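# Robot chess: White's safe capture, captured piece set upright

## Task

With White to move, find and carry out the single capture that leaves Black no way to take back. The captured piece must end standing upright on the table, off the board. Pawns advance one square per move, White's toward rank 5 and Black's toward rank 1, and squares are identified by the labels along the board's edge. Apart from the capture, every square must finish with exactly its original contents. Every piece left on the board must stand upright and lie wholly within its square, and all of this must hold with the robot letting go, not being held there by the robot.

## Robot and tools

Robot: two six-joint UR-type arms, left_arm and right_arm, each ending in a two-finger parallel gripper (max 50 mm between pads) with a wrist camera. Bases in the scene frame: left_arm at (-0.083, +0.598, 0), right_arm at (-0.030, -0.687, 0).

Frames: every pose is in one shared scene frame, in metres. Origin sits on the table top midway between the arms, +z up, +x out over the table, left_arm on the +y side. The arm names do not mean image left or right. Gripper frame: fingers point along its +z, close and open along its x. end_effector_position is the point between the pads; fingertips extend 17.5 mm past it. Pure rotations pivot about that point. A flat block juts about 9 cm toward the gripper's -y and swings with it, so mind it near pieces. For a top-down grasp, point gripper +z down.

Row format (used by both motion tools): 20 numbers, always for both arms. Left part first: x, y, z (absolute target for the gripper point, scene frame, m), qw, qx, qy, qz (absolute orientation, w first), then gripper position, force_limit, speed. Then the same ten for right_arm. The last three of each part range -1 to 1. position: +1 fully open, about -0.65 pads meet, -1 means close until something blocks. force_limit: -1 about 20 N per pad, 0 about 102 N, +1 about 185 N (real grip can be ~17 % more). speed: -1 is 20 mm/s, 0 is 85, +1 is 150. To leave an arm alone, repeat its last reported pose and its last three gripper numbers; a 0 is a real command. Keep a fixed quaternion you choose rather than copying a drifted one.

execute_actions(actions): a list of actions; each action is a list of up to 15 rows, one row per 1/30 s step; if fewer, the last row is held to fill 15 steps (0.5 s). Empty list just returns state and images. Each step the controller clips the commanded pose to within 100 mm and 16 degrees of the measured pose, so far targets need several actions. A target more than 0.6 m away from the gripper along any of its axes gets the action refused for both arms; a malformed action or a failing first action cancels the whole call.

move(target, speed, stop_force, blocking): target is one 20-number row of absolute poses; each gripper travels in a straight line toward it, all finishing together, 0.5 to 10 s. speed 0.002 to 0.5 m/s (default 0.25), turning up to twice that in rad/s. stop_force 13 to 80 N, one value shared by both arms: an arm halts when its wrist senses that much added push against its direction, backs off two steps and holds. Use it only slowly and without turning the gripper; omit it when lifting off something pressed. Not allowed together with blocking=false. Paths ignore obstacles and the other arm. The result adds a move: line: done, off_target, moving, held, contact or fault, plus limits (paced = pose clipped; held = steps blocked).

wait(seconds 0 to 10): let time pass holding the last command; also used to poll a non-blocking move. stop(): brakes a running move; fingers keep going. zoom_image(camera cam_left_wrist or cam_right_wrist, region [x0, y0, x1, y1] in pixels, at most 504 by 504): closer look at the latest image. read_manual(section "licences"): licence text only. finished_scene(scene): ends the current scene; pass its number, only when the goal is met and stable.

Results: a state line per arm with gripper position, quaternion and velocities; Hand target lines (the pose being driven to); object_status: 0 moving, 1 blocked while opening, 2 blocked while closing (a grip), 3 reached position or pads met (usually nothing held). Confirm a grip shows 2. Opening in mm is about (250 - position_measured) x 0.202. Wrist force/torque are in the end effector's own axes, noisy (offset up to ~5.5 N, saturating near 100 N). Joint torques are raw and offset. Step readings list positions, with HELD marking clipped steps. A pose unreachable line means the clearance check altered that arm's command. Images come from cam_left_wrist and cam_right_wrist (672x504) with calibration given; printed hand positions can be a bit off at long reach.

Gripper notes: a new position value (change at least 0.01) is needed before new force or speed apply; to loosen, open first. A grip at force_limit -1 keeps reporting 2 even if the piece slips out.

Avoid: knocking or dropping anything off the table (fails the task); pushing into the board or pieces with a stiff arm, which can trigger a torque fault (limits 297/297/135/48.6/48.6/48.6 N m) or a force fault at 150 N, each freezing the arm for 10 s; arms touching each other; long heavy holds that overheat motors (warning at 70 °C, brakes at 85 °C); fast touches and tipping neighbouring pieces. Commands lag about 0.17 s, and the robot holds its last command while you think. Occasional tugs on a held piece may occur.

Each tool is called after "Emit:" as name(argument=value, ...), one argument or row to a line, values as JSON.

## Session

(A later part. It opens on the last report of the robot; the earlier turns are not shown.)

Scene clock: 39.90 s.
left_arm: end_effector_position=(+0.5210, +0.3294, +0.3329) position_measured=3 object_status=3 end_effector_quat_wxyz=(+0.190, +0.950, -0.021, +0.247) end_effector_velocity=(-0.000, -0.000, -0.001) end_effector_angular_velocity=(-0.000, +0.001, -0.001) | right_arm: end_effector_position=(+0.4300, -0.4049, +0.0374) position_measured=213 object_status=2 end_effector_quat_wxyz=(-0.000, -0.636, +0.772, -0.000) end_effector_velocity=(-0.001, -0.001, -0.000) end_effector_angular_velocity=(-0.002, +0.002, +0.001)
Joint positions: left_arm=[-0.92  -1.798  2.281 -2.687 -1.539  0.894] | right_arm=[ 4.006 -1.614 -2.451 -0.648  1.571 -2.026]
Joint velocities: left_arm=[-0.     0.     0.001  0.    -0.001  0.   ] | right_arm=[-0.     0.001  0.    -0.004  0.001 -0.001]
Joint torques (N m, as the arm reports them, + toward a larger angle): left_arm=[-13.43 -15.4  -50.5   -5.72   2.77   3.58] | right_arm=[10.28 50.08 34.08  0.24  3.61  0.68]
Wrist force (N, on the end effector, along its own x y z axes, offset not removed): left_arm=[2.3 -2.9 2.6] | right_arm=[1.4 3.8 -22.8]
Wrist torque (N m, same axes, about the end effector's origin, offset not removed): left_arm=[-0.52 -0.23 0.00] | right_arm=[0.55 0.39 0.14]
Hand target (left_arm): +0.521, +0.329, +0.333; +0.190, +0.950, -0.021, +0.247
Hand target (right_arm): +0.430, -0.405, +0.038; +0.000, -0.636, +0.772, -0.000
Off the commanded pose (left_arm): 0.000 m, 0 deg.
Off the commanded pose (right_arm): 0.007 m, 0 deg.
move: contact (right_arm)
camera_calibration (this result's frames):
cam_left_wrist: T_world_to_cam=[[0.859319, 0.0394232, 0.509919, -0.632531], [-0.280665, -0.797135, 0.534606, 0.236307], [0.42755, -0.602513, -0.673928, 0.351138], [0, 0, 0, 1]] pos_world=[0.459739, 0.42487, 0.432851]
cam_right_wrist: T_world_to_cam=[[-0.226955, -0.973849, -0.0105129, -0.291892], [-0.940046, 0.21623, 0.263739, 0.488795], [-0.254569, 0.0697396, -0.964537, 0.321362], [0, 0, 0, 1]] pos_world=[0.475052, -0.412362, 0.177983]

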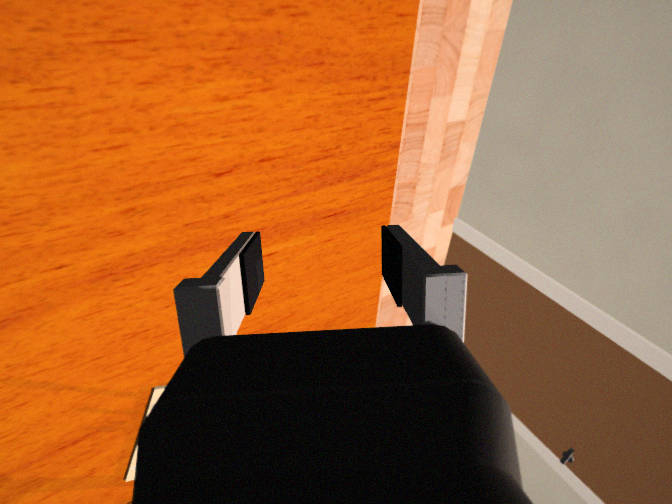

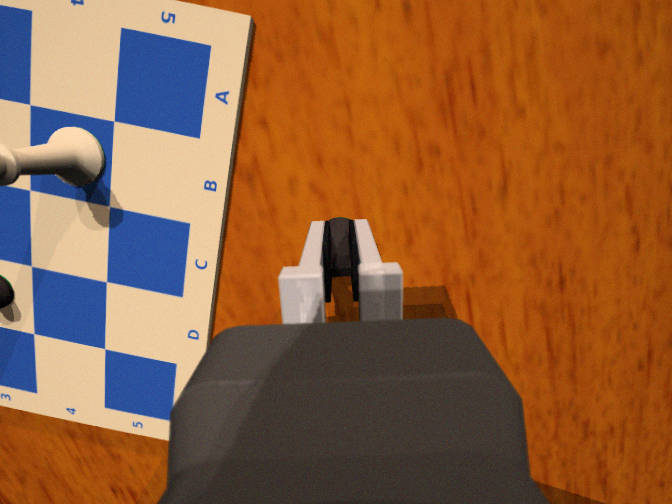

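Emit:
move(
  target=[0.521,0.3294,0.3329,0.19,0.95,-0.021,0.247,1,0,0,0.43,-0.405,0.0378,0,-0.636,0.772,0,0.6,-0.7,0],
)

Emit:
move(
  target=[0.521,0.3294,0.3329,0.19,0.95,-0.021,0.247,1,0,0,0.43,-0.405,0.095,0,-0.636,0.772,0,0.6,-0.7,0],
)

Emit:
move(
  target=[0.521,0.3294,0.3329,0.19,0.95,-0.021,0.247,1,0,0,0.4955,-0.2995,0.105,0,-0.636,0.772,0,0.6,-0.7,0],
)

Emit:
move(
  target=[0.521,0.3294,0.3329,0.19,0.95,-0.021,0.247,1,0,0,0.4955,-0.2995,0.058,0,-0.636,0.772,0,0.6,-0.7,0],
  speed=0.1,
)

Emit:
zoom_image(
  camera="cam_right_wrist",
  region=[250,150,430,330],
)

Scene clock: 43.97 s.
left_arm: end_effector_position=(+0.5210, +0.3294, +0.3329) position_measured=3 object_status=3 end_effector_quat_wxyz=(+0.190, +0.950, -0.021, +0.247) end_effector_velocity=(-0.000, +0.000, -0.000) end_effector_angular_velocity=(+0.001, -0.000, +0.001) | right_arm: end_effector_position=(+0.4300, -0.4049, +0.0378) position_measured=63 object_status=3 end_effector_quat_wxyz=(+0.000, -0.636, +0.772, +0.000) end_effector_velocity=(-0.000, -0.000, -0.000) end_effector_angular_velocity=(-0.000, +0.000, +0.001)
Joint positions: left_arm=[-0.92  -1.798  2.281 -2.687 -1.539  0.894] | right_arm=[ 4.006 -1.613 -2.451 -0.649  1.571 -2.026]
Joint velocities: left_arm=[-0.    -0.     0.     0.     0.001 -0.   ] | right_arm=[ 0.     0.    -0.    -0.001  0.    -0.001]
Joint torques (N m, as the arm reports them, + toward a larger angle): left_arm=[-16.38 -15.57 -49.51  -6.08   2.6    2.97] | right_arm=[-15.56  59.16  27.22   2.19   3.35  -2.81]
Wrist force (N, on the end effector, along its own x y z axes, offset not removed): left_arm=[1.4 -1.5 -1.8] | right_arm=[-0.5 2.5 -1.8]
Wrist torque (N m, same axes, about the end effector's origin, offset not removed): left_arm=[-0.51 -0.28 -0.06] | right_arm=[0.74 0.41 0.23]
Hand target (left_arm): +0.521, +0.329, +0.333; +0.190, +0.950, -0.021, +0.247
Hand target (right_arm): +0.430, -0.405, +0.038; -0.000, -0.636, +0.772, +0.000
Off the commanded pose (left_arm): 0.000 m, 0 deg.
Off the commanded pose (right_arm): 0.000 m, 0 deg.
move: done
camera_calibration (this result's frames):
cam_left_wrist: T_world_to_cam=[[0.859319, 0.0394234, 0.509919, -0.632531], [-0.280664, -0.797135, 0.534606, 0.236307], [0.42755, -0.602513, -0.673928, 0.351138], [0, 0, 0, 1]] pos_world=[0.459739, 0.42487, 0.43285]
cam_right_wrist: T_world_to_cam=[[-0.226946, -0.973847, -0.0107976, -0.291869], [-0.940063, 0.216149, 0.263746, 0.488682], [-0.254514, 0.0700065, -0.964532, 0.321881], [0, 0, 0, 1]] pos_world=[0.475076, -0.412397, 0.178425]

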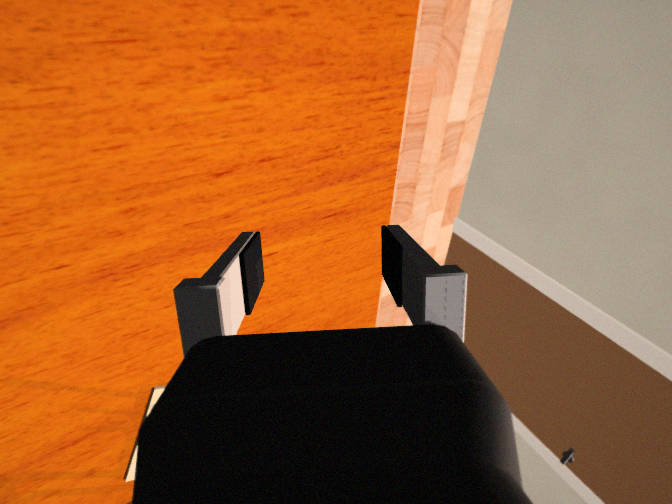

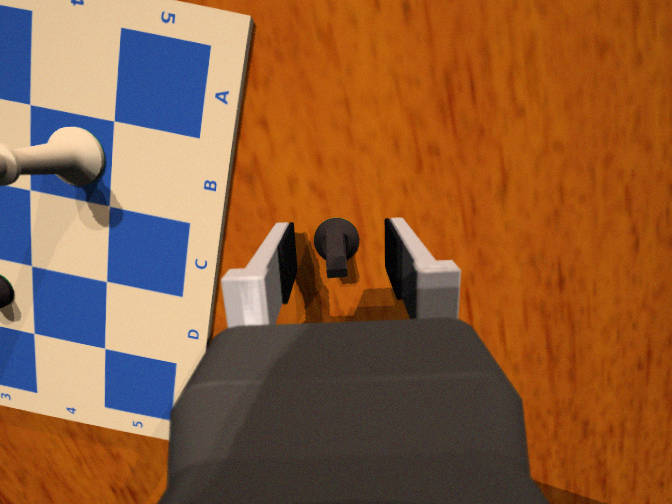

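Scene clock: 44.90 s.
left_arm: end_effector_position=(+0.5210, +0.3294, +0.3329) position_measured=3 object_status=3 end_effector_quat_wxyz=(+0.190, +0.950, -0.021, +0.247) end_effector_velocity=(-0.000, -0.000, +0.000) end_effector_angular_velocity=(-0.001, +0.000, -0.000) | right_arm: end_effector_position=(+0.4300, -0.4051, +0.0949) position_measured=63 object_status=3 end_effector_quat_wxyz=(+0.000, -0.636, +0.772, +0.000) end_effector_velocity=(-0.000, +0.000, +0.003) end_effector_angular_velocity=(+0.000, -0.000, +0.001)
Joint positions: left_arm=[-0.92  -1.798  2.281 -2.687 -1.539  0.894] | right_arm=[ 4.006 -1.507 -2.405 -0.801  1.571 -2.026]
Joint velocities: left_arm=[-0.    -0.001  0.     0.    -0.001 -0.   ] | right_arm=[ 0.001  0.005  0.002 -0.006  0.    -0.   ]
Joint torques (N m, as the arm reports them, + toward a larger angle): left_arm=[-11.2  -13.69 -49.77  -6.03   2.73   3.68] | right_arm=[12.57 52.37 50.84  1.73  2.34  3.26]
Wrist force (N, on the end effector, along its own x y z axes, offset not removed): left_arm=[-0.7 0.6 -0.4] | right_arm=[1.9 -1.2 -0.4]
Wrist torque (N m, same axes, about the end effector's origin, offset not removed): left_arm=[-0.04 0.17 -0.09] | right_arm=[0.10 -0.12 0.11]
Hand target (left_arm): +0.521, +0.329, +0.333; +0.190, +0.950, -0.021, +0.247
Hand target (right_arm): +0.430, -0.405, +0.095; +0.000, -0.636, +0.772, +0.000
Off the commanded pose (left_arm): 0.000 m, 0 deg.
Off the commanded pose (right_arm): 0.000 m, 0 deg.
move: done
camera_calibration (this result's frames):
cam_left_wrist: T_world_to_cam=[[0.859319, 0.0394236, 0.509919, -0.632531], [-0.280664, -0.797135, 0.534606, 0.236306], [0.42755, -0.602513, -0.673928, 0.351138], [0, 0, 0, 1]] pos_world=[0.459739, 0.42487, 0.432851]
cam_right_wrist: T_world_to_cam=[[-0.226943, -0.973849, -0.0107511, -0.291414], [-0.940054, 0.216155, 0.263771, 0.473614], [-0.254549, 0.0699675, -0.964525, 0.376873], [0, 0, 0, 1]] pos_world=[0.475021, -0.412536, 0.235444]

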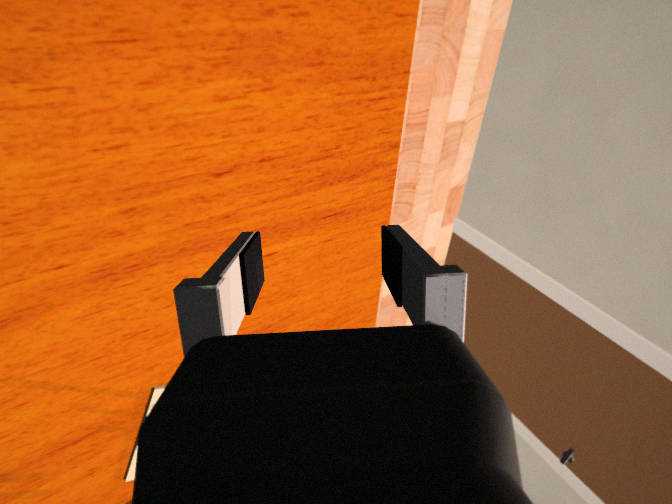

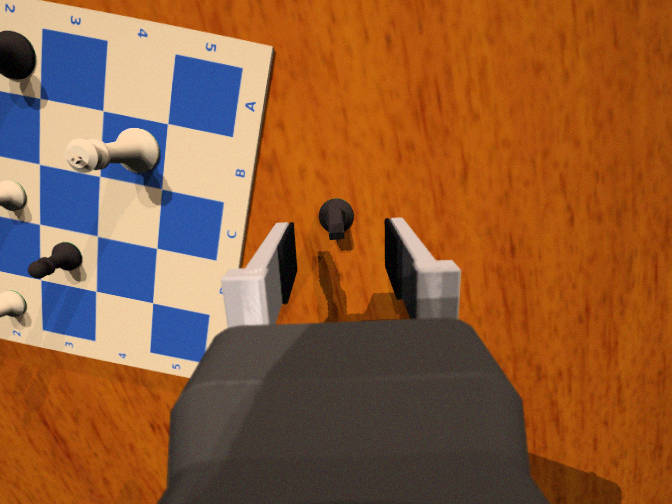

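Scene clock: 46.00 s.
left_arm: end_effector_position=(+0.5210, +0.3294, +0.3329) position_measured=3 object_status=3 end_effector_quat_wxyz=(+0.190, +0.950, -0.021, +0.247) end_effector_velocity=(-0.000, -0.000, +0.001) end_effector_angular_velocity=(-0.001, -0.001, +0.000) | right_arm: end_effector_position=(+0.4954, -0.2997, +0.1050) position_measured=63 object_status=3 end_effector_quat_wxyz=(+0.000, -0.636, +0.772, -0.000) end_effector_velocity=(+0.001, +0.001, +0.000) end_effector_angular_velocity=(-0.001, +0.001, +0.001)
Joint positions: left_arm=[-0.92  -1.798  2.281 -2.687 -1.539  0.894] | right_arm=[ 4.025 -1.684 -2.197 -0.832  1.571 -2.007]
Joint velocities: left_arm=[-0.    -0.001 -0.001  0.001 -0.    -0.   ] | right_arm=[ 0.    -0.002  0.003 -0.002  0.    -0.001]
Joint torques (N m, as the arm reports them, + toward a larger angle): left_arm=[-15.28 -14.13 -50.68  -5.83   2.89   3.45] | right_arm=[-13.38  35.39  53.38   2.07   1.85   1.06]
Wrist force (N, on the end effector, along its own x y z axes, offset not removed): left_arm=[0.4 0.3 1.7] | right_arm=[-1.3 -1.1 0.6]
Wrist torque (N m, same axes, about the end effector's origin, offset not removed): left_arm=[0.02 -0.13 0.01] | right_arm=[0.20 0.52 0.23]
Hand target (left_arm): +0.521, +0.329, +0.333; +0.190, +0.950, -0.021, +0.247
Hand target (right_arm): +0.496, -0.300, +0.105; -0.000, -0.636, +0.772, +0.000
Off the commanded pose (left_arm): 0.000 m, 0 deg.
Off the commanded pose (right_arm): 0.000 m, 0 deg.
move: done
camera_calibration (this result's frames):
cam_left_wrist: T_world_to_cam=[[0.859319, 0.0394234, 0.509919, -0.632531], [-0.280664, -0.797135, 0.534606, 0.236307], [0.42755, -0.602513, -0.673928, 0.351138], [0, 0, 0, 1]] pos_world=[0.459739, 0.42487, 0.43285]
cam_right_wrist: T_world_to_cam=[[-0.226897, -0.973861, -0.0106399, -0.173864], [-0.940086, 0.216147, 0.263665, 0.509671], [-0.254474, 0.0698273, -0.964556, 0.395885], [0, 0, 0, 1]] pos_world=[0.540427, -0.307126, 0.24562]

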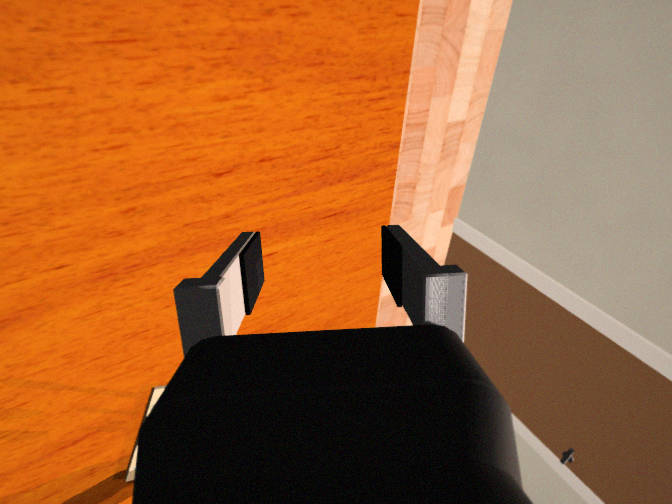

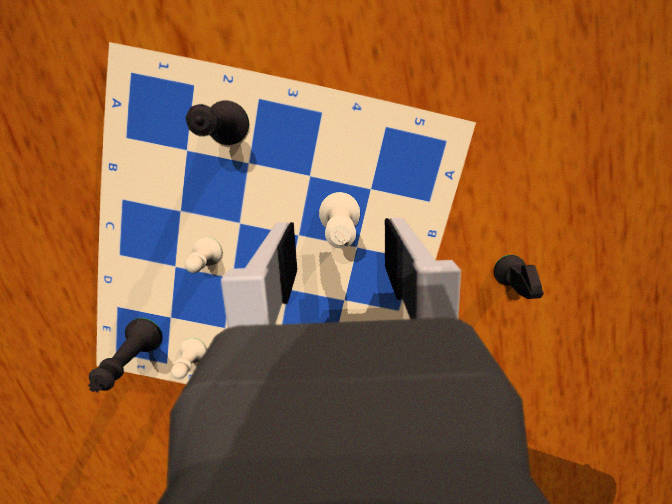

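Scene clock: 46.93 s.
left_arm: end_effector_position=(+0.5210, +0.3294, +0.3329) position_measured=3 object_status=3 end_effector_quat_wxyz=(+0.190, +0.950, -0.021, +0.247) end_effector_velocity=(-0.000, -0.000, -0.000) end_effector_angular_velocity=(-0.001, +0.001, -0.001) | right_arm: end_effector_position=(+0.4955, -0.2995, +0.0582) position_measured=63 object_status=3 end_effector_quat_wxyz=(-0.000, -0.636, +0.772, -0.000) end_effector_velocity=(+0.000, +0.001, -0.001) end_effector_angular_velocity=(+0.002, -0.002, -0.000)
Joint positions: left_arm=[-0.92  -1.798  2.281 -2.687 -1.539  0.894] | right_arm=[ 4.025 -1.752 -2.23  -0.731  1.571 -2.007]
Joint velocities: left_arm=[-0.     0.     0.001 -0.001 -0.001 -0.   ] | right_arm=[ 0.    -0.003 -0.001  0.006 -0.     0.001]
Joint torques (N m, as the arm reports them, + toward a larger angle): left_arm=[-12.91 -14.46 -49.2   -6.63   2.98   3.38] | right_arm=[ 4.08 37.48 30.53  6.71  3.29 -0.15]
Wrist force (N, on the end effector, along its own x y z axes, offset not removed): left_arm=[1.0 -2.9 -1.7] | right_arm=[1.8 2.0 -0.9]
Wrist torque (N m, same axes, about the end effector's origin, offset not removed): left_arm=[-0.72 -0.20 0.07] | right_arm=[0.81 0.04 0.11]
Hand target (left_arm): +0.521, +0.329, +0.333; +0.190, +0.950, -0.021, +0.247
Hand target (right_arm): +0.496, -0.299, +0.058; -0.000, -0.636, +0.772, -0.000
Off the commanded pose (left_arm): 0.000 m, 0 deg.
Off the commanded pose (right_arm): 0.000 m, 0 deg.
move: done
camera_calibration (this result's frames):
cam_left_wrist: T_world_to_cam=[[0.859318, 0.0394235, 0.509919, -0.632531], [-0.280664, -0.797134, 0.534606, 0.236306], [0.42755, -0.602513, -0.673928, 0.351138], [0, 0, 0, 1]] pos_world=[0.459739, 0.42487, 0.432851]
cam_right_wrist: T_world_to_cam=[[-0.227007, -0.973835, -0.0106801, -0.174068], [-0.940025, 0.216232, 0.26381, 0.52206], [-0.254598, 0.0699263, -0.964515, 0.350802], [0, 0, 0, 1]] pos_world=[0.540548, -0.30693, 0.19877]

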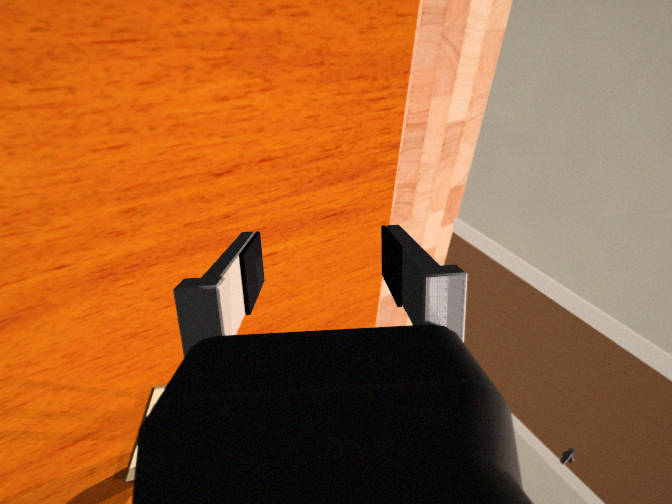

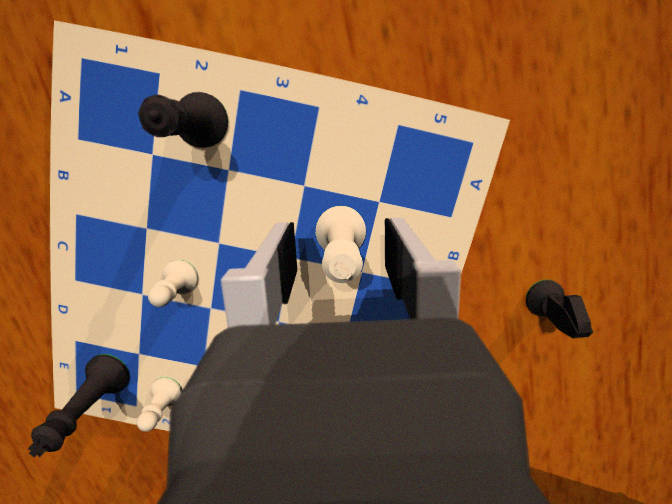

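Region (250, 150, 430, 330) of cam_right_wrist's 672x504 image, scaled by 2.800, with more detail than that image has.

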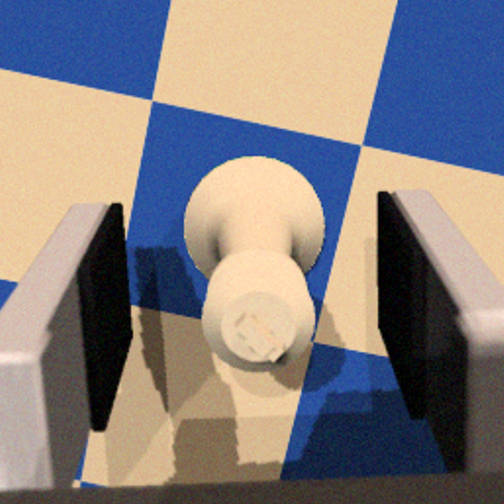

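Emit:
move(
  target=[0.521,0.3294,0.3329,0.19,0.95,-0.021,0.247,1,0,0,0.4955,-0.2998,0.058,0,-0.636,0.772,0,-1,-0.6,-0.5],
)

Emit:
move(
  target=[0.521,0.3294,0.3329,0.19,0.95,-0.021,0.247,1,0,0,0.491,-0.301,0.067,0,-0.636,0.772,0,-1,-0.6,-0.5],
  speed=0.08,
)

Emit:
move(
  target=[0.521,0.3294,0.3329,0.19,0.95,-0.021,0.247,1,0,0,0.4465,-0.3145,0.061,0,-0.636,0.772,0,-1,-0.6,-0.5],
  speed=0.1,
)

Emit:
move(
  target=[0.521,0.3294,0.3329,0.19,0.95,-0.021,0.247,1,0,0,0.4465,-0.3145,0.0582,0,-0.636,0.772,0,-1,-0.6,-0.5],
  speed=0.004,
  stop_force=13,
)

Scene clock: 51.93 s.
left_arm: end_effector_position=(+0.5210, +0.3294, +0.3329) position_measured=3 object_status=3 end_effector_quat_wxyz=(+0.190, +0.950, -0.021, +0.247) end_effector_velocity=(-0.000, +0.000, -0.000) end_effector_angular_velocity=(+0.001, -0.000, +0.000) | right_arm: end_effector_position=(+0.4955, -0.2998, +0.0579) position_measured=185 object_status=2 end_effector_quat_wxyz=(-0.000, -0.636, +0.772, -0.000) end_effector_velocity=(+0.000, -0.000, -0.000) end_effector_angular_velocity=(-0.000, +0.000, +0.000)
Joint positions: left_arm=[-0.92  -1.798  2.281 -2.687 -1.539  0.894] | right_arm=[ 4.025 -1.752 -2.23  -0.73   1.571 -2.008]
Joint velocities: left_arm=[ 0.    -0.     0.     0.     0.001  0.   ] | right_arm=[-0.    -0.     0.    -0.    -0.    -0.001]
Joint torques (N m, as the arm reports them, + toward a larger angle): left_arm=[-12.62 -19.9  -47.52  -6.37   2.74   3.45] | right_arm=[-13.4   74.06  29.2    6.66   2.45  -3.27]
Wrist force (N, on the end effector, along its own x y z axes, offset not removed): left_arm=[-0.9 2.1 2.0] | right_arm=[1.1 -0.5 -1.9]
Wrist torque (N m, same axes, about the end effector's origin, offset not removed): left_arm=[0.49 0.08 -0.03] | right_arm=[0.22 0.07 0.35]
Hand target (left_arm): +0.521, +0.329, +0.333; +0.190, +0.950, -0.021, +0.247
Hand target (right_arm): +0.496, -0.300, +0.058; +0.000, -0.636, +0.772, +0.000
Off the commanded pose (left_arm): 0.000 m, 0 deg.
Off the commanded pose (right_arm): 0.000 m, 0 deg.
move: done
camera_calibration (this result's frames):
cam_left_wrist: T_world_to_cam=[[0.859319, 0.0394235, 0.509919, -0.632531], [-0.280664, -0.797135, 0.534606, 0.236307], [0.42755, -0.602513, -0.673928, 0.351138], [0, 0, 0, 1]] pos_world=[0.459739, 0.42487, 0.432851]
cam_right_wrist: T_world_to_cam=[[-0.226952, -0.973848, -0.0106308, -0.174432], [-0.940029, 0.21619, 0.26383, 0.522179], [-0.254632, 0.06987, -0.964511, 0.350585], [0, 0, 0, 1]] pos_world=[0.540547, -0.307256, 0.198522]

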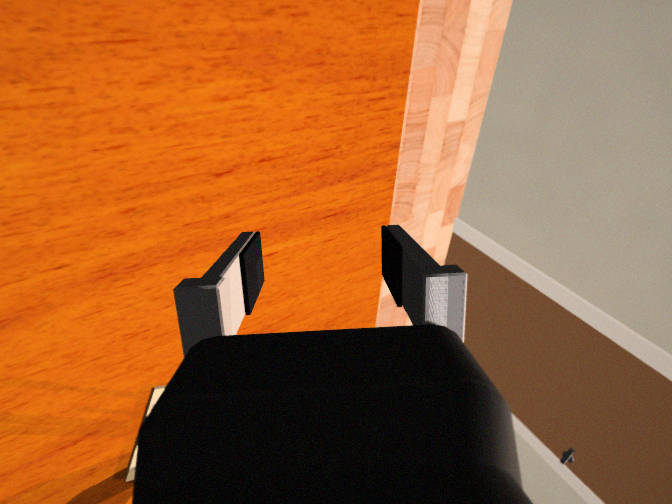

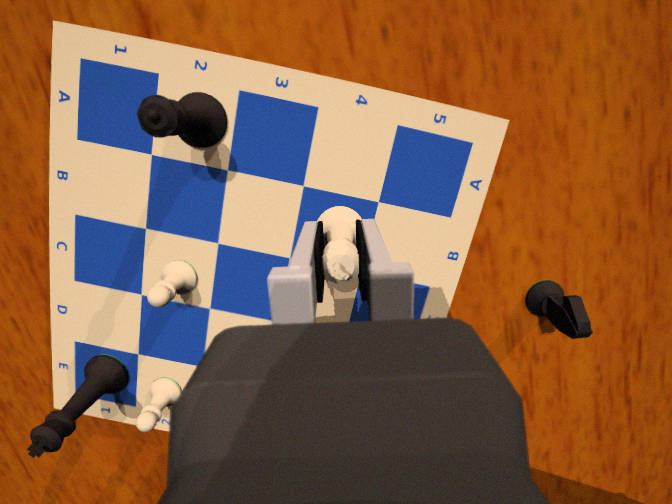

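Scene clock: 52.70 s.
left_arm: end_effector_position=(+0.5210, +0.3294, +0.3329) position_measured=3 object_status=3 end_effector_quat_wxyz=(+0.190, +0.950, -0.021, +0.247) end_effector_velocity=(+0.000, -0.000, +0.001) end_effector_angular_velocity=(-0.001, -0.001, +0.001) | right_arm: end_effector_position=(+0.4911, -0.3010, +0.0669) position_measured=185 object_status=2 end_effector_quat_wxyz=(+0.000, -0.636, +0.772, +0.000) end_effector_velocity=(-0.001, -0.000, +0.002) end_effector_angular_velocity=(+0.001, -0.001, +0.001)
Joint positions: left_arm=[-0.92  -1.798  2.281 -2.687 -1.539  0.894] | right_arm=[ 4.029 -1.732 -2.232 -0.748  1.571 -2.003]
Joint velocities: left_arm=[-0.    -0.    -0.001 -0.     0.001 -0.   ] | right_arm=[ 0.001  0.004 -0.001 -0.002 -0.    -0.   ]
Joint torques (N m, as the arm reports them, + toward a larger angle): left_arm=[-11.58 -17.82 -50.03  -6.68   2.65   3.19] | right_arm=[12.07 73.51 30.09  3.12  2.92  3.21]
Wrist force (N, on the end effector, along its own x y z axes, offset not removed): left_arm=[-0.1 -2.3 1.9] | right_arm=[-0.3 -0.7 -1.9]
Wrist torque (N m, same axes, about the end effector's origin, offset not removed): left_arm=[-0.41 0.03 0.08] | right_arm=[0.23 0.46 0.27]
Hand target (left_arm): +0.521, +0.329, +0.333; +0.190, +0.950, -0.021, +0.247
Hand target (right_arm): +0.491, -0.301, +0.067; -0.000, -0.636, +0.772, +0.000
Off the commanded pose (left_arm): 0.000 m, 0 deg.
Off the commanded pose (right_arm): 0.000 m, 0 deg.
move: done
camera_calibration (this result's frames):
cam_left_wrist: T_world_to_cam=[[0.859319, 0.0394235, 0.509919, -0.632531], [-0.280664, -0.797135, 0.534606, 0.236306], [0.42755, -0.602513, -0.673928, 0.351138], [0, 0, 0, 1]] pos_world=[0.459739, 0.42487, 0.432851]
cam_right_wrist: T_world_to_cam=[[-0.226951, -0.973847, -0.0107137, -0.176494], [-0.940043, 0.216171, 0.263796, 0.515926], [-0.254581, 0.0699401, -0.964519, 0.358136], [0, 0, 0, 1]] pos_world=[0.536112, -0.308454, 0.207438]

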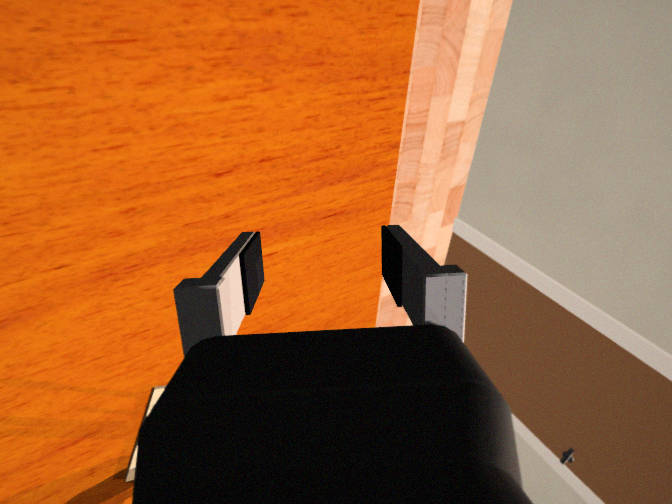

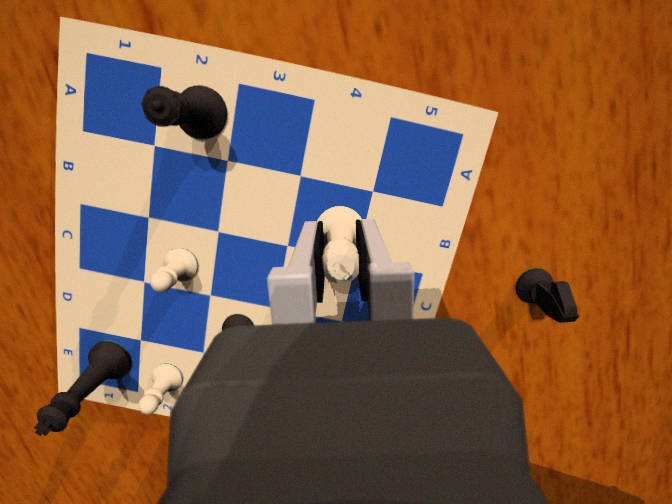

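Scene clock: 53.67 s.
left_arm: end_effector_position=(+0.5210, +0.3294, +0.3329) position_measured=3 object_status=3 end_effector_quat_wxyz=(+0.190, +0.950, -0.021, +0.247) end_effector_velocity=(+0.000, +0.000, +0.001) end_effector_angular_velocity=(+0.000, -0.002, +0.001) | right_arm: end_effector_position=(+0.4466, -0.3144, +0.0610) position_measured=185 object_status=2 end_effector_quat_wxyz=(-0.000, -0.636, +0.772, +0.000) end_effector_velocity=(-0.001, -0.000, -0.000) end_effector_angular_velocity=(+0.000, -0.001, +0.000)
Joint positions: left_arm=[-0.92  -1.798  2.281 -2.687 -1.539  0.894] | right_arm=[ 4.079 -1.677 -2.314 -0.721  1.571 -1.953]
Joint velocities: left_arm=[-0.    -0.001 -0.     0.     0.002  0.   ] | right_arm=[ 0.002  0.002 -0.003  0.002 -0.001  0.002]
Joint torques (N m, as the arm reports them, + toward a larger angle): left_arm=[-14.86 -14.18 -49.32  -6.69   2.67   3.27] | right_arm=[11.68 65.25 29.14  6.92 -3.2   2.99]
Wrist force (N, on the end effector, along its own x y z axes, offset not removed): left_arm=[2.0 -2.8 1.3] | right_arm=[0.1 2.3 1.4]
Wrist torque (N m, same axes, about the end effector's origin, offset not removed): left_arm=[-0.49 -0.37 -0.04] | right_arm=[0.81 0.16 0.29]
Hand target (left_arm): +0.521, +0.329, +0.333; +0.190, +0.950, -0.021, +0.247
Hand target (right_arm): +0.446, -0.314, +0.061; -0.000, -0.636, +0.772, +0.000
Off the commanded pose (left_arm): 0.000 m, 0 deg.
Off the commanded pose (right_arm): 0.000 m, 0 deg.
move: done
camera_calibration (this result's frames):
cam_left_wrist: T_world_to_cam=[[0.859319, 0.0394234, 0.509919, -0.632531], [-0.280664, -0.797135, 0.534606, 0.236306], [0.42755, -0.602513, -0.673928, 0.351138], [0, 0, 0, 1]] pos_world=[0.459739, 0.42487, 0.432851]
cam_right_wrist: T_world_to_cam=[[-0.226947, -0.973848, -0.0107407, -0.199711], [-0.93998, 0.216142, 0.264046, 0.4785], [-0.254819, 0.0700206, -0.96445, 0.342208], [0, 0, 0, 1]] pos_world=[0.491658, -0.321874, 0.201552]

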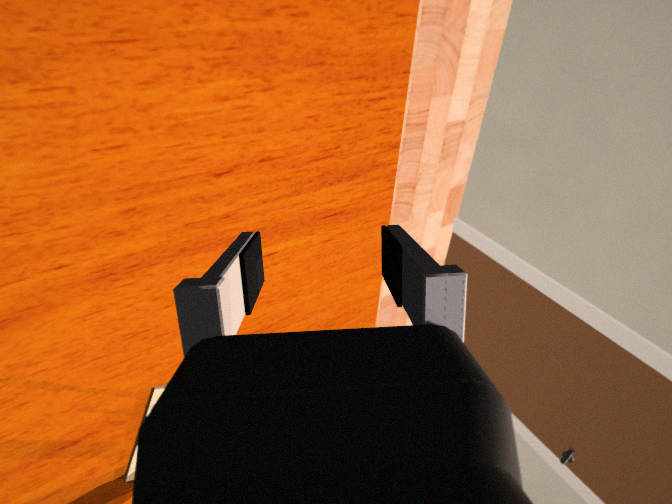

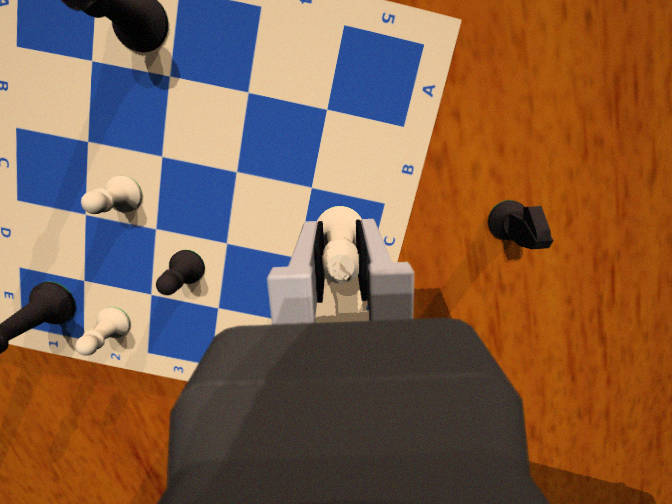

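Scene clock: 54.57 s.
left_arm: end_effector_position=(+0.5210, +0.3294, +0.3329) position_measured=3 object_status=3 end_effector_quat_wxyz=(+0.190, +0.950, -0.021, +0.247) end_effector_velocity=(-0.000, -0.000, +0.001) end_effector_angular_velocity=(-0.001, +0.000, -0.000) | right_arm: end_effector_position=(+0.4465, -0.3145, +0.0583) position_measured=185 object_status=2 end_effector_quat_wxyz=(-0.000, -0.636, +0.772, +0.000) end_effector_velocity=(+0.000, +0.000, -0.001) end_effector_angular_velocity=(+0.001, -0.001, -0.000)
Joint positions: left_arm=[-0.92  -1.798  2.281 -2.687 -1.539  0.894] | right_arm=[ 4.079 -1.682 -2.317 -0.714  1.571 -1.953]
Joint velocities: left_arm=[ 0.    -0.001 -0.     0.    -0.001 -0.   ] | right_arm=[ 0.    -0.002 -0.001  0.003  0.     0.001]
Joint torques (N m, as the arm reports them, + toward a larger angle): left_arm=[-10.68 -15.8  -48.94  -6.65   2.13   3.9 ] | right_arm=[11.59 29.41 28.58  6.81 -3.25  2.72]
Wrist force (N, on the end effector, along its own x y z axes, offset not removed): left_arm=[-0.2 0.4 -0.9] | right_arm=[0.6 0.3 0.2]
Wrist torque (N m, same axes, about the end effector's origin, offset not removed): left_arm=[0.03 -0.02 -0.02] | right_arm=[0.52 0.24 0.29]
Hand target (left_arm): +0.521, +0.329, +0.333; +0.190, +0.950, -0.021, +0.247
Hand target (right_arm): +0.447, -0.314, +0.058; -0.000, -0.636, +0.772, -0.000
Off the commanded pose (left_arm): 0.000 m, 0 deg.
Off the commanded pose (right_arm): 0.000 m, 0 deg.
move: done
camera_calibration (this result's frames):
cam_left_wrist: T_world_to_cam=[[0.859319, 0.0394235, 0.509919, -0.632531], [-0.280664, -0.797135, 0.534606, 0.236307], [0.42755, -0.602513, -0.673928, 0.351138], [0, 0, 0, 1]] pos_world=[0.459739, 0.42487, 0.43285]
cam_right_wrist: T_world_to_cam=[[-0.226953, -0.973847, -0.0107068, -0.199857], [-0.940041, 0.216174, 0.263804, 0.479221], [-0.25459, 0.0699359, -0.964517, 0.339461], [0, 0, 0, 1]] pos_world=[0.491552, -0.321965, 0.198856]

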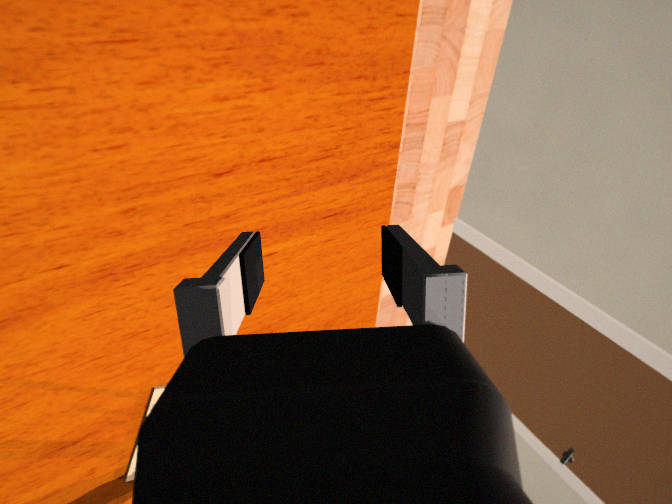

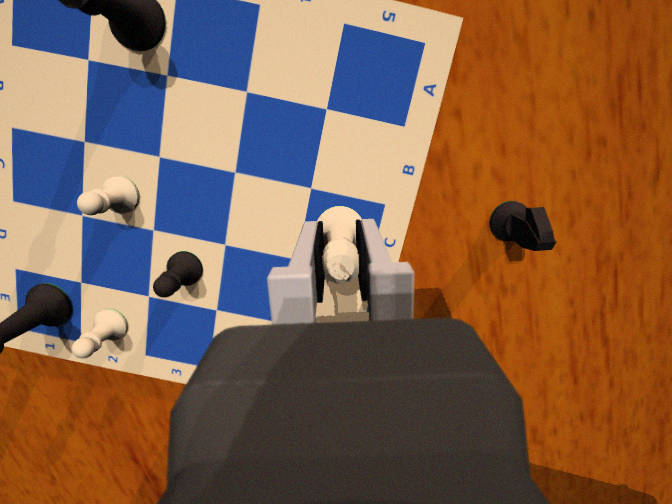

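Emit:
move(
  target=[0.521,0.3294,0.3329,0.19,0.95,-0.021,0.247,1,0,0,0.4465,-0.3145,0.0582,0,-0.636,0.772,0,0.7,-0.6,-0.5],
)

Emit:
move(
  target=[0.521,0.3294,0.3329,0.19,0.95,-0.021,0.247,1,0,0,0.415,-0.3085,0.14,0,-0.636,0.772,0,0.7,-0.6,-0.5],
)

Scene clock: 57.70 s.
left_arm: end_effector_position=(+0.5210, +0.3294, +0.3329) position_measured=3 object_status=3 end_effector_quat_wxyz=(+0.190, +0.950, -0.021, +0.247) end_effector_velocity=(+0.000, -0.000, +0.000) end_effector_angular_velocity=(-0.000, -0.000, -0.000) | right_arm: end_effector_position=(+0.4465, -0.3145, +0.0582) position_measured=48 object_status=3 end_effector_quat_wxyz=(-0.000, -0.636, +0.772, -0.000) end_effector_velocity=(+0.000, +0.000, +0.000) end_effector_angular_velocity=(+0.000, -0.001, -0.001)
Joint positions: left_arm=[-0.92  -1.798  2.281 -2.687 -1.539  0.894] | right_arm=[ 4.079 -1.682 -2.317 -0.714  1.571 -1.953]
Joint velocities: left_arm=[-0.  0. -0. -0. -0.  0.] | right_arm=[ 0.     0.     0.     0.    -0.     0.001]
Joint torques (N m, as the arm reports them, + toward a larger angle): left_arm=[-11.52 -16.   -48.48  -6.5    2.69   2.95] | right_arm=[13.16 29.88 29.44  6.32 -3.17  2.81]
Wrist force (N, on the end effector, along its own x y z axes, offset not removed): left_arm=[0.7 -0.4 -0.3] | right_arm=[0.7 0.9 -1.4]
Wrist torque (N m, same axes, about the end effector's origin, offset not removed): left_arm=[-0.16 -0.07 0.02] | right_arm=[0.54 0.25 0.18]
Hand target (left_arm): +0.521, +0.329, +0.333; +0.190, +0.950, -0.021, +0.247
Hand target (right_arm): +0.447, -0.314, +0.058; +0.000, -0.636, +0.772, +0.000
Off the commanded pose (left_arm): 0.000 m, 0 deg.
Off the commanded pose (right_arm): 0.000 m, 0 deg.
move: done
camera_calibration (this result's frames):
cam_left_wrist: T_world_to_cam=[[0.859319, 0.0394234, 0.509919, -0.632531], [-0.280665, -0.797135, 0.534606, 0.236307], [0.42755, -0.602513, -0.673928, 0.351138], [0, 0, 0, 1]] pos_world=[0.459739, 0.42487, 0.432851]
cam_right_wrist: T_world_to_cam=[[-0.226951, -0.973847, -0.0107036, -0.199861], [-0.940043, 0.216173, 0.263797, 0.479238], [-0.254585, 0.0699309, -0.964519, 0.339376], [0, 0, 0, 1]] pos_world=[0.491546, -0.321965, 0.198773]

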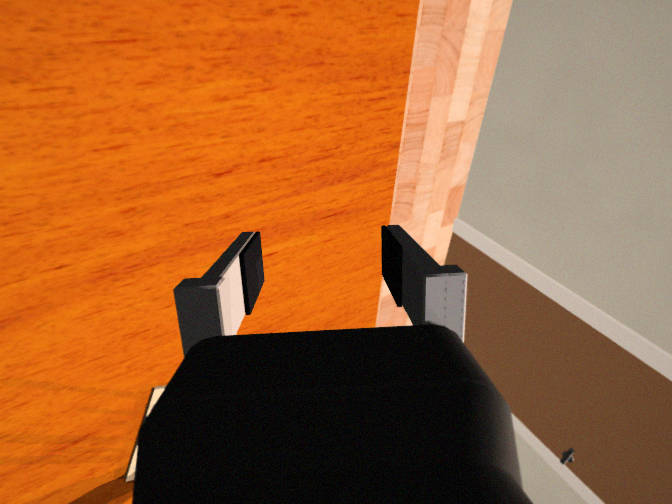

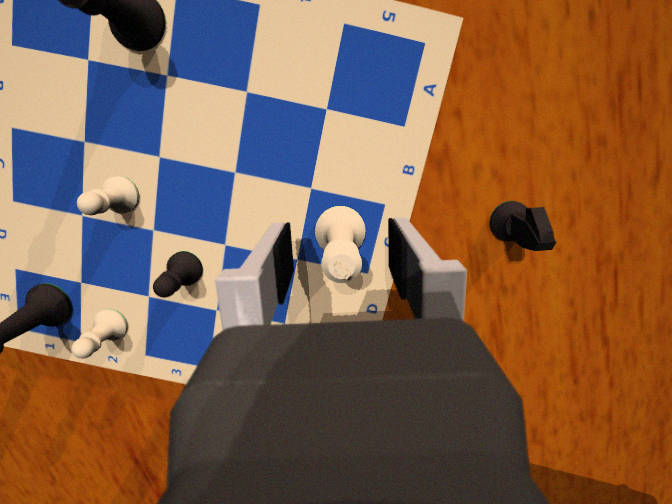

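Scene clock: 58.70 s.
left_arm: end_effector_position=(+0.5210, +0.3294, +0.3329) position_measured=3 object_status=3 end_effector_quat_wxyz=(+0.190, +0.950, -0.021, +0.247) end_effector_velocity=(-0.000, +0.000, -0.000) end_effector_angular_velocity=(+0.000, +0.000, +0.000) | right_arm: end_effector_position=(+0.4150, -0.3086, +0.1399) position_measured=48 object_status=3 end_effector_quat_wxyz=(-0.000, -0.636, +0.772, +0.000) end_effector_velocity=(-0.000, +0.000, +0.002) end_effector_angular_velocity=(+0.000, -0.001, -0.001)
Joint positions: left_arm=[-0.92  -1.798  2.281 -2.687 -1.539  0.894] | right_arm=[ 4.134 -1.525 -2.283 -0.904  1.571 -1.899]
Joint velocities: left_arm=[ 0.    -0.     0.001 -0.     0.    -0.   ] | right_arm=[ 0.001  0.003  0.001 -0.004 -0.001  0.002]
Joint torques (N m, as the arm reports them, + toward a larger angle): left_arm=[-12.62 -15.35 -48.08  -7.15   3.     3.  ] | right_arm=[13.35 56.5  55.21  2.07 -3.34  3.43]
Wrist force (N, on the end effector, along its own x y z axes, offset not removed): left_arm=[-2.2 -1.1 1.8] | right_arm=[0.6 1.3 -0.7]
Wrist torque (N m, same axes, about the end effector's origin, offset not removed): left_arm=[-0.30 0.36 0.03] | right_arm=[0.54 0.31 0.18]
Hand target (left_arm): +0.521, +0.329, +0.333; +0.190, +0.950, -0.021, +0.247
Hand target (right_arm): +0.415, -0.309, +0.140; -0.000, -0.636, +0.772, -0.000
Off the commanded pose (left_arm): 0.000 m, 0 deg.
Off the commanded pose (right_arm): 0.000 m, 0 deg.
move: done
camera_calibration (this result's frames):
cam_left_wrist: T_world_to_cam=[[0.859319, 0.0394236, 0.509919, -0.632531], [-0.280664, -0.797135, 0.534606, 0.236306], [0.42755, -0.602513, -0.673928, 0.351138], [0, 0, 0, 1]] pos_world=[0.459739, 0.42487, 0.432851]
cam_right_wrist: T_world_to_cam=[[-0.226944, -0.973849, -0.0107319, -0.200354], [-0.94, 0.216147, 0.263972, 0.426702], [-0.254749, 0.069995, -0.964471, 0.409804], [0, 0, 0, 1]] pos_world=[0.460028, -0.316029, 0.280456]

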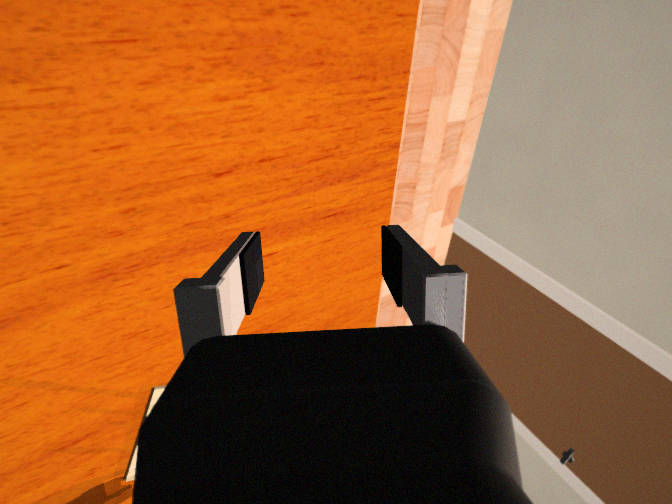

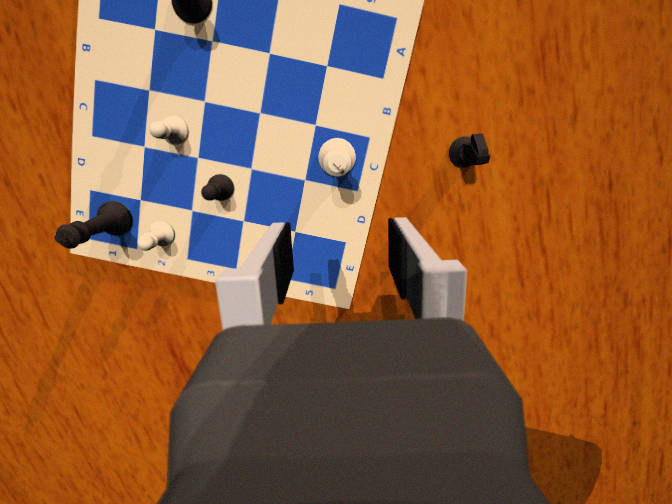

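Emit:
finished_scene(
  scene=1,
)

The scene is finished: the task was done.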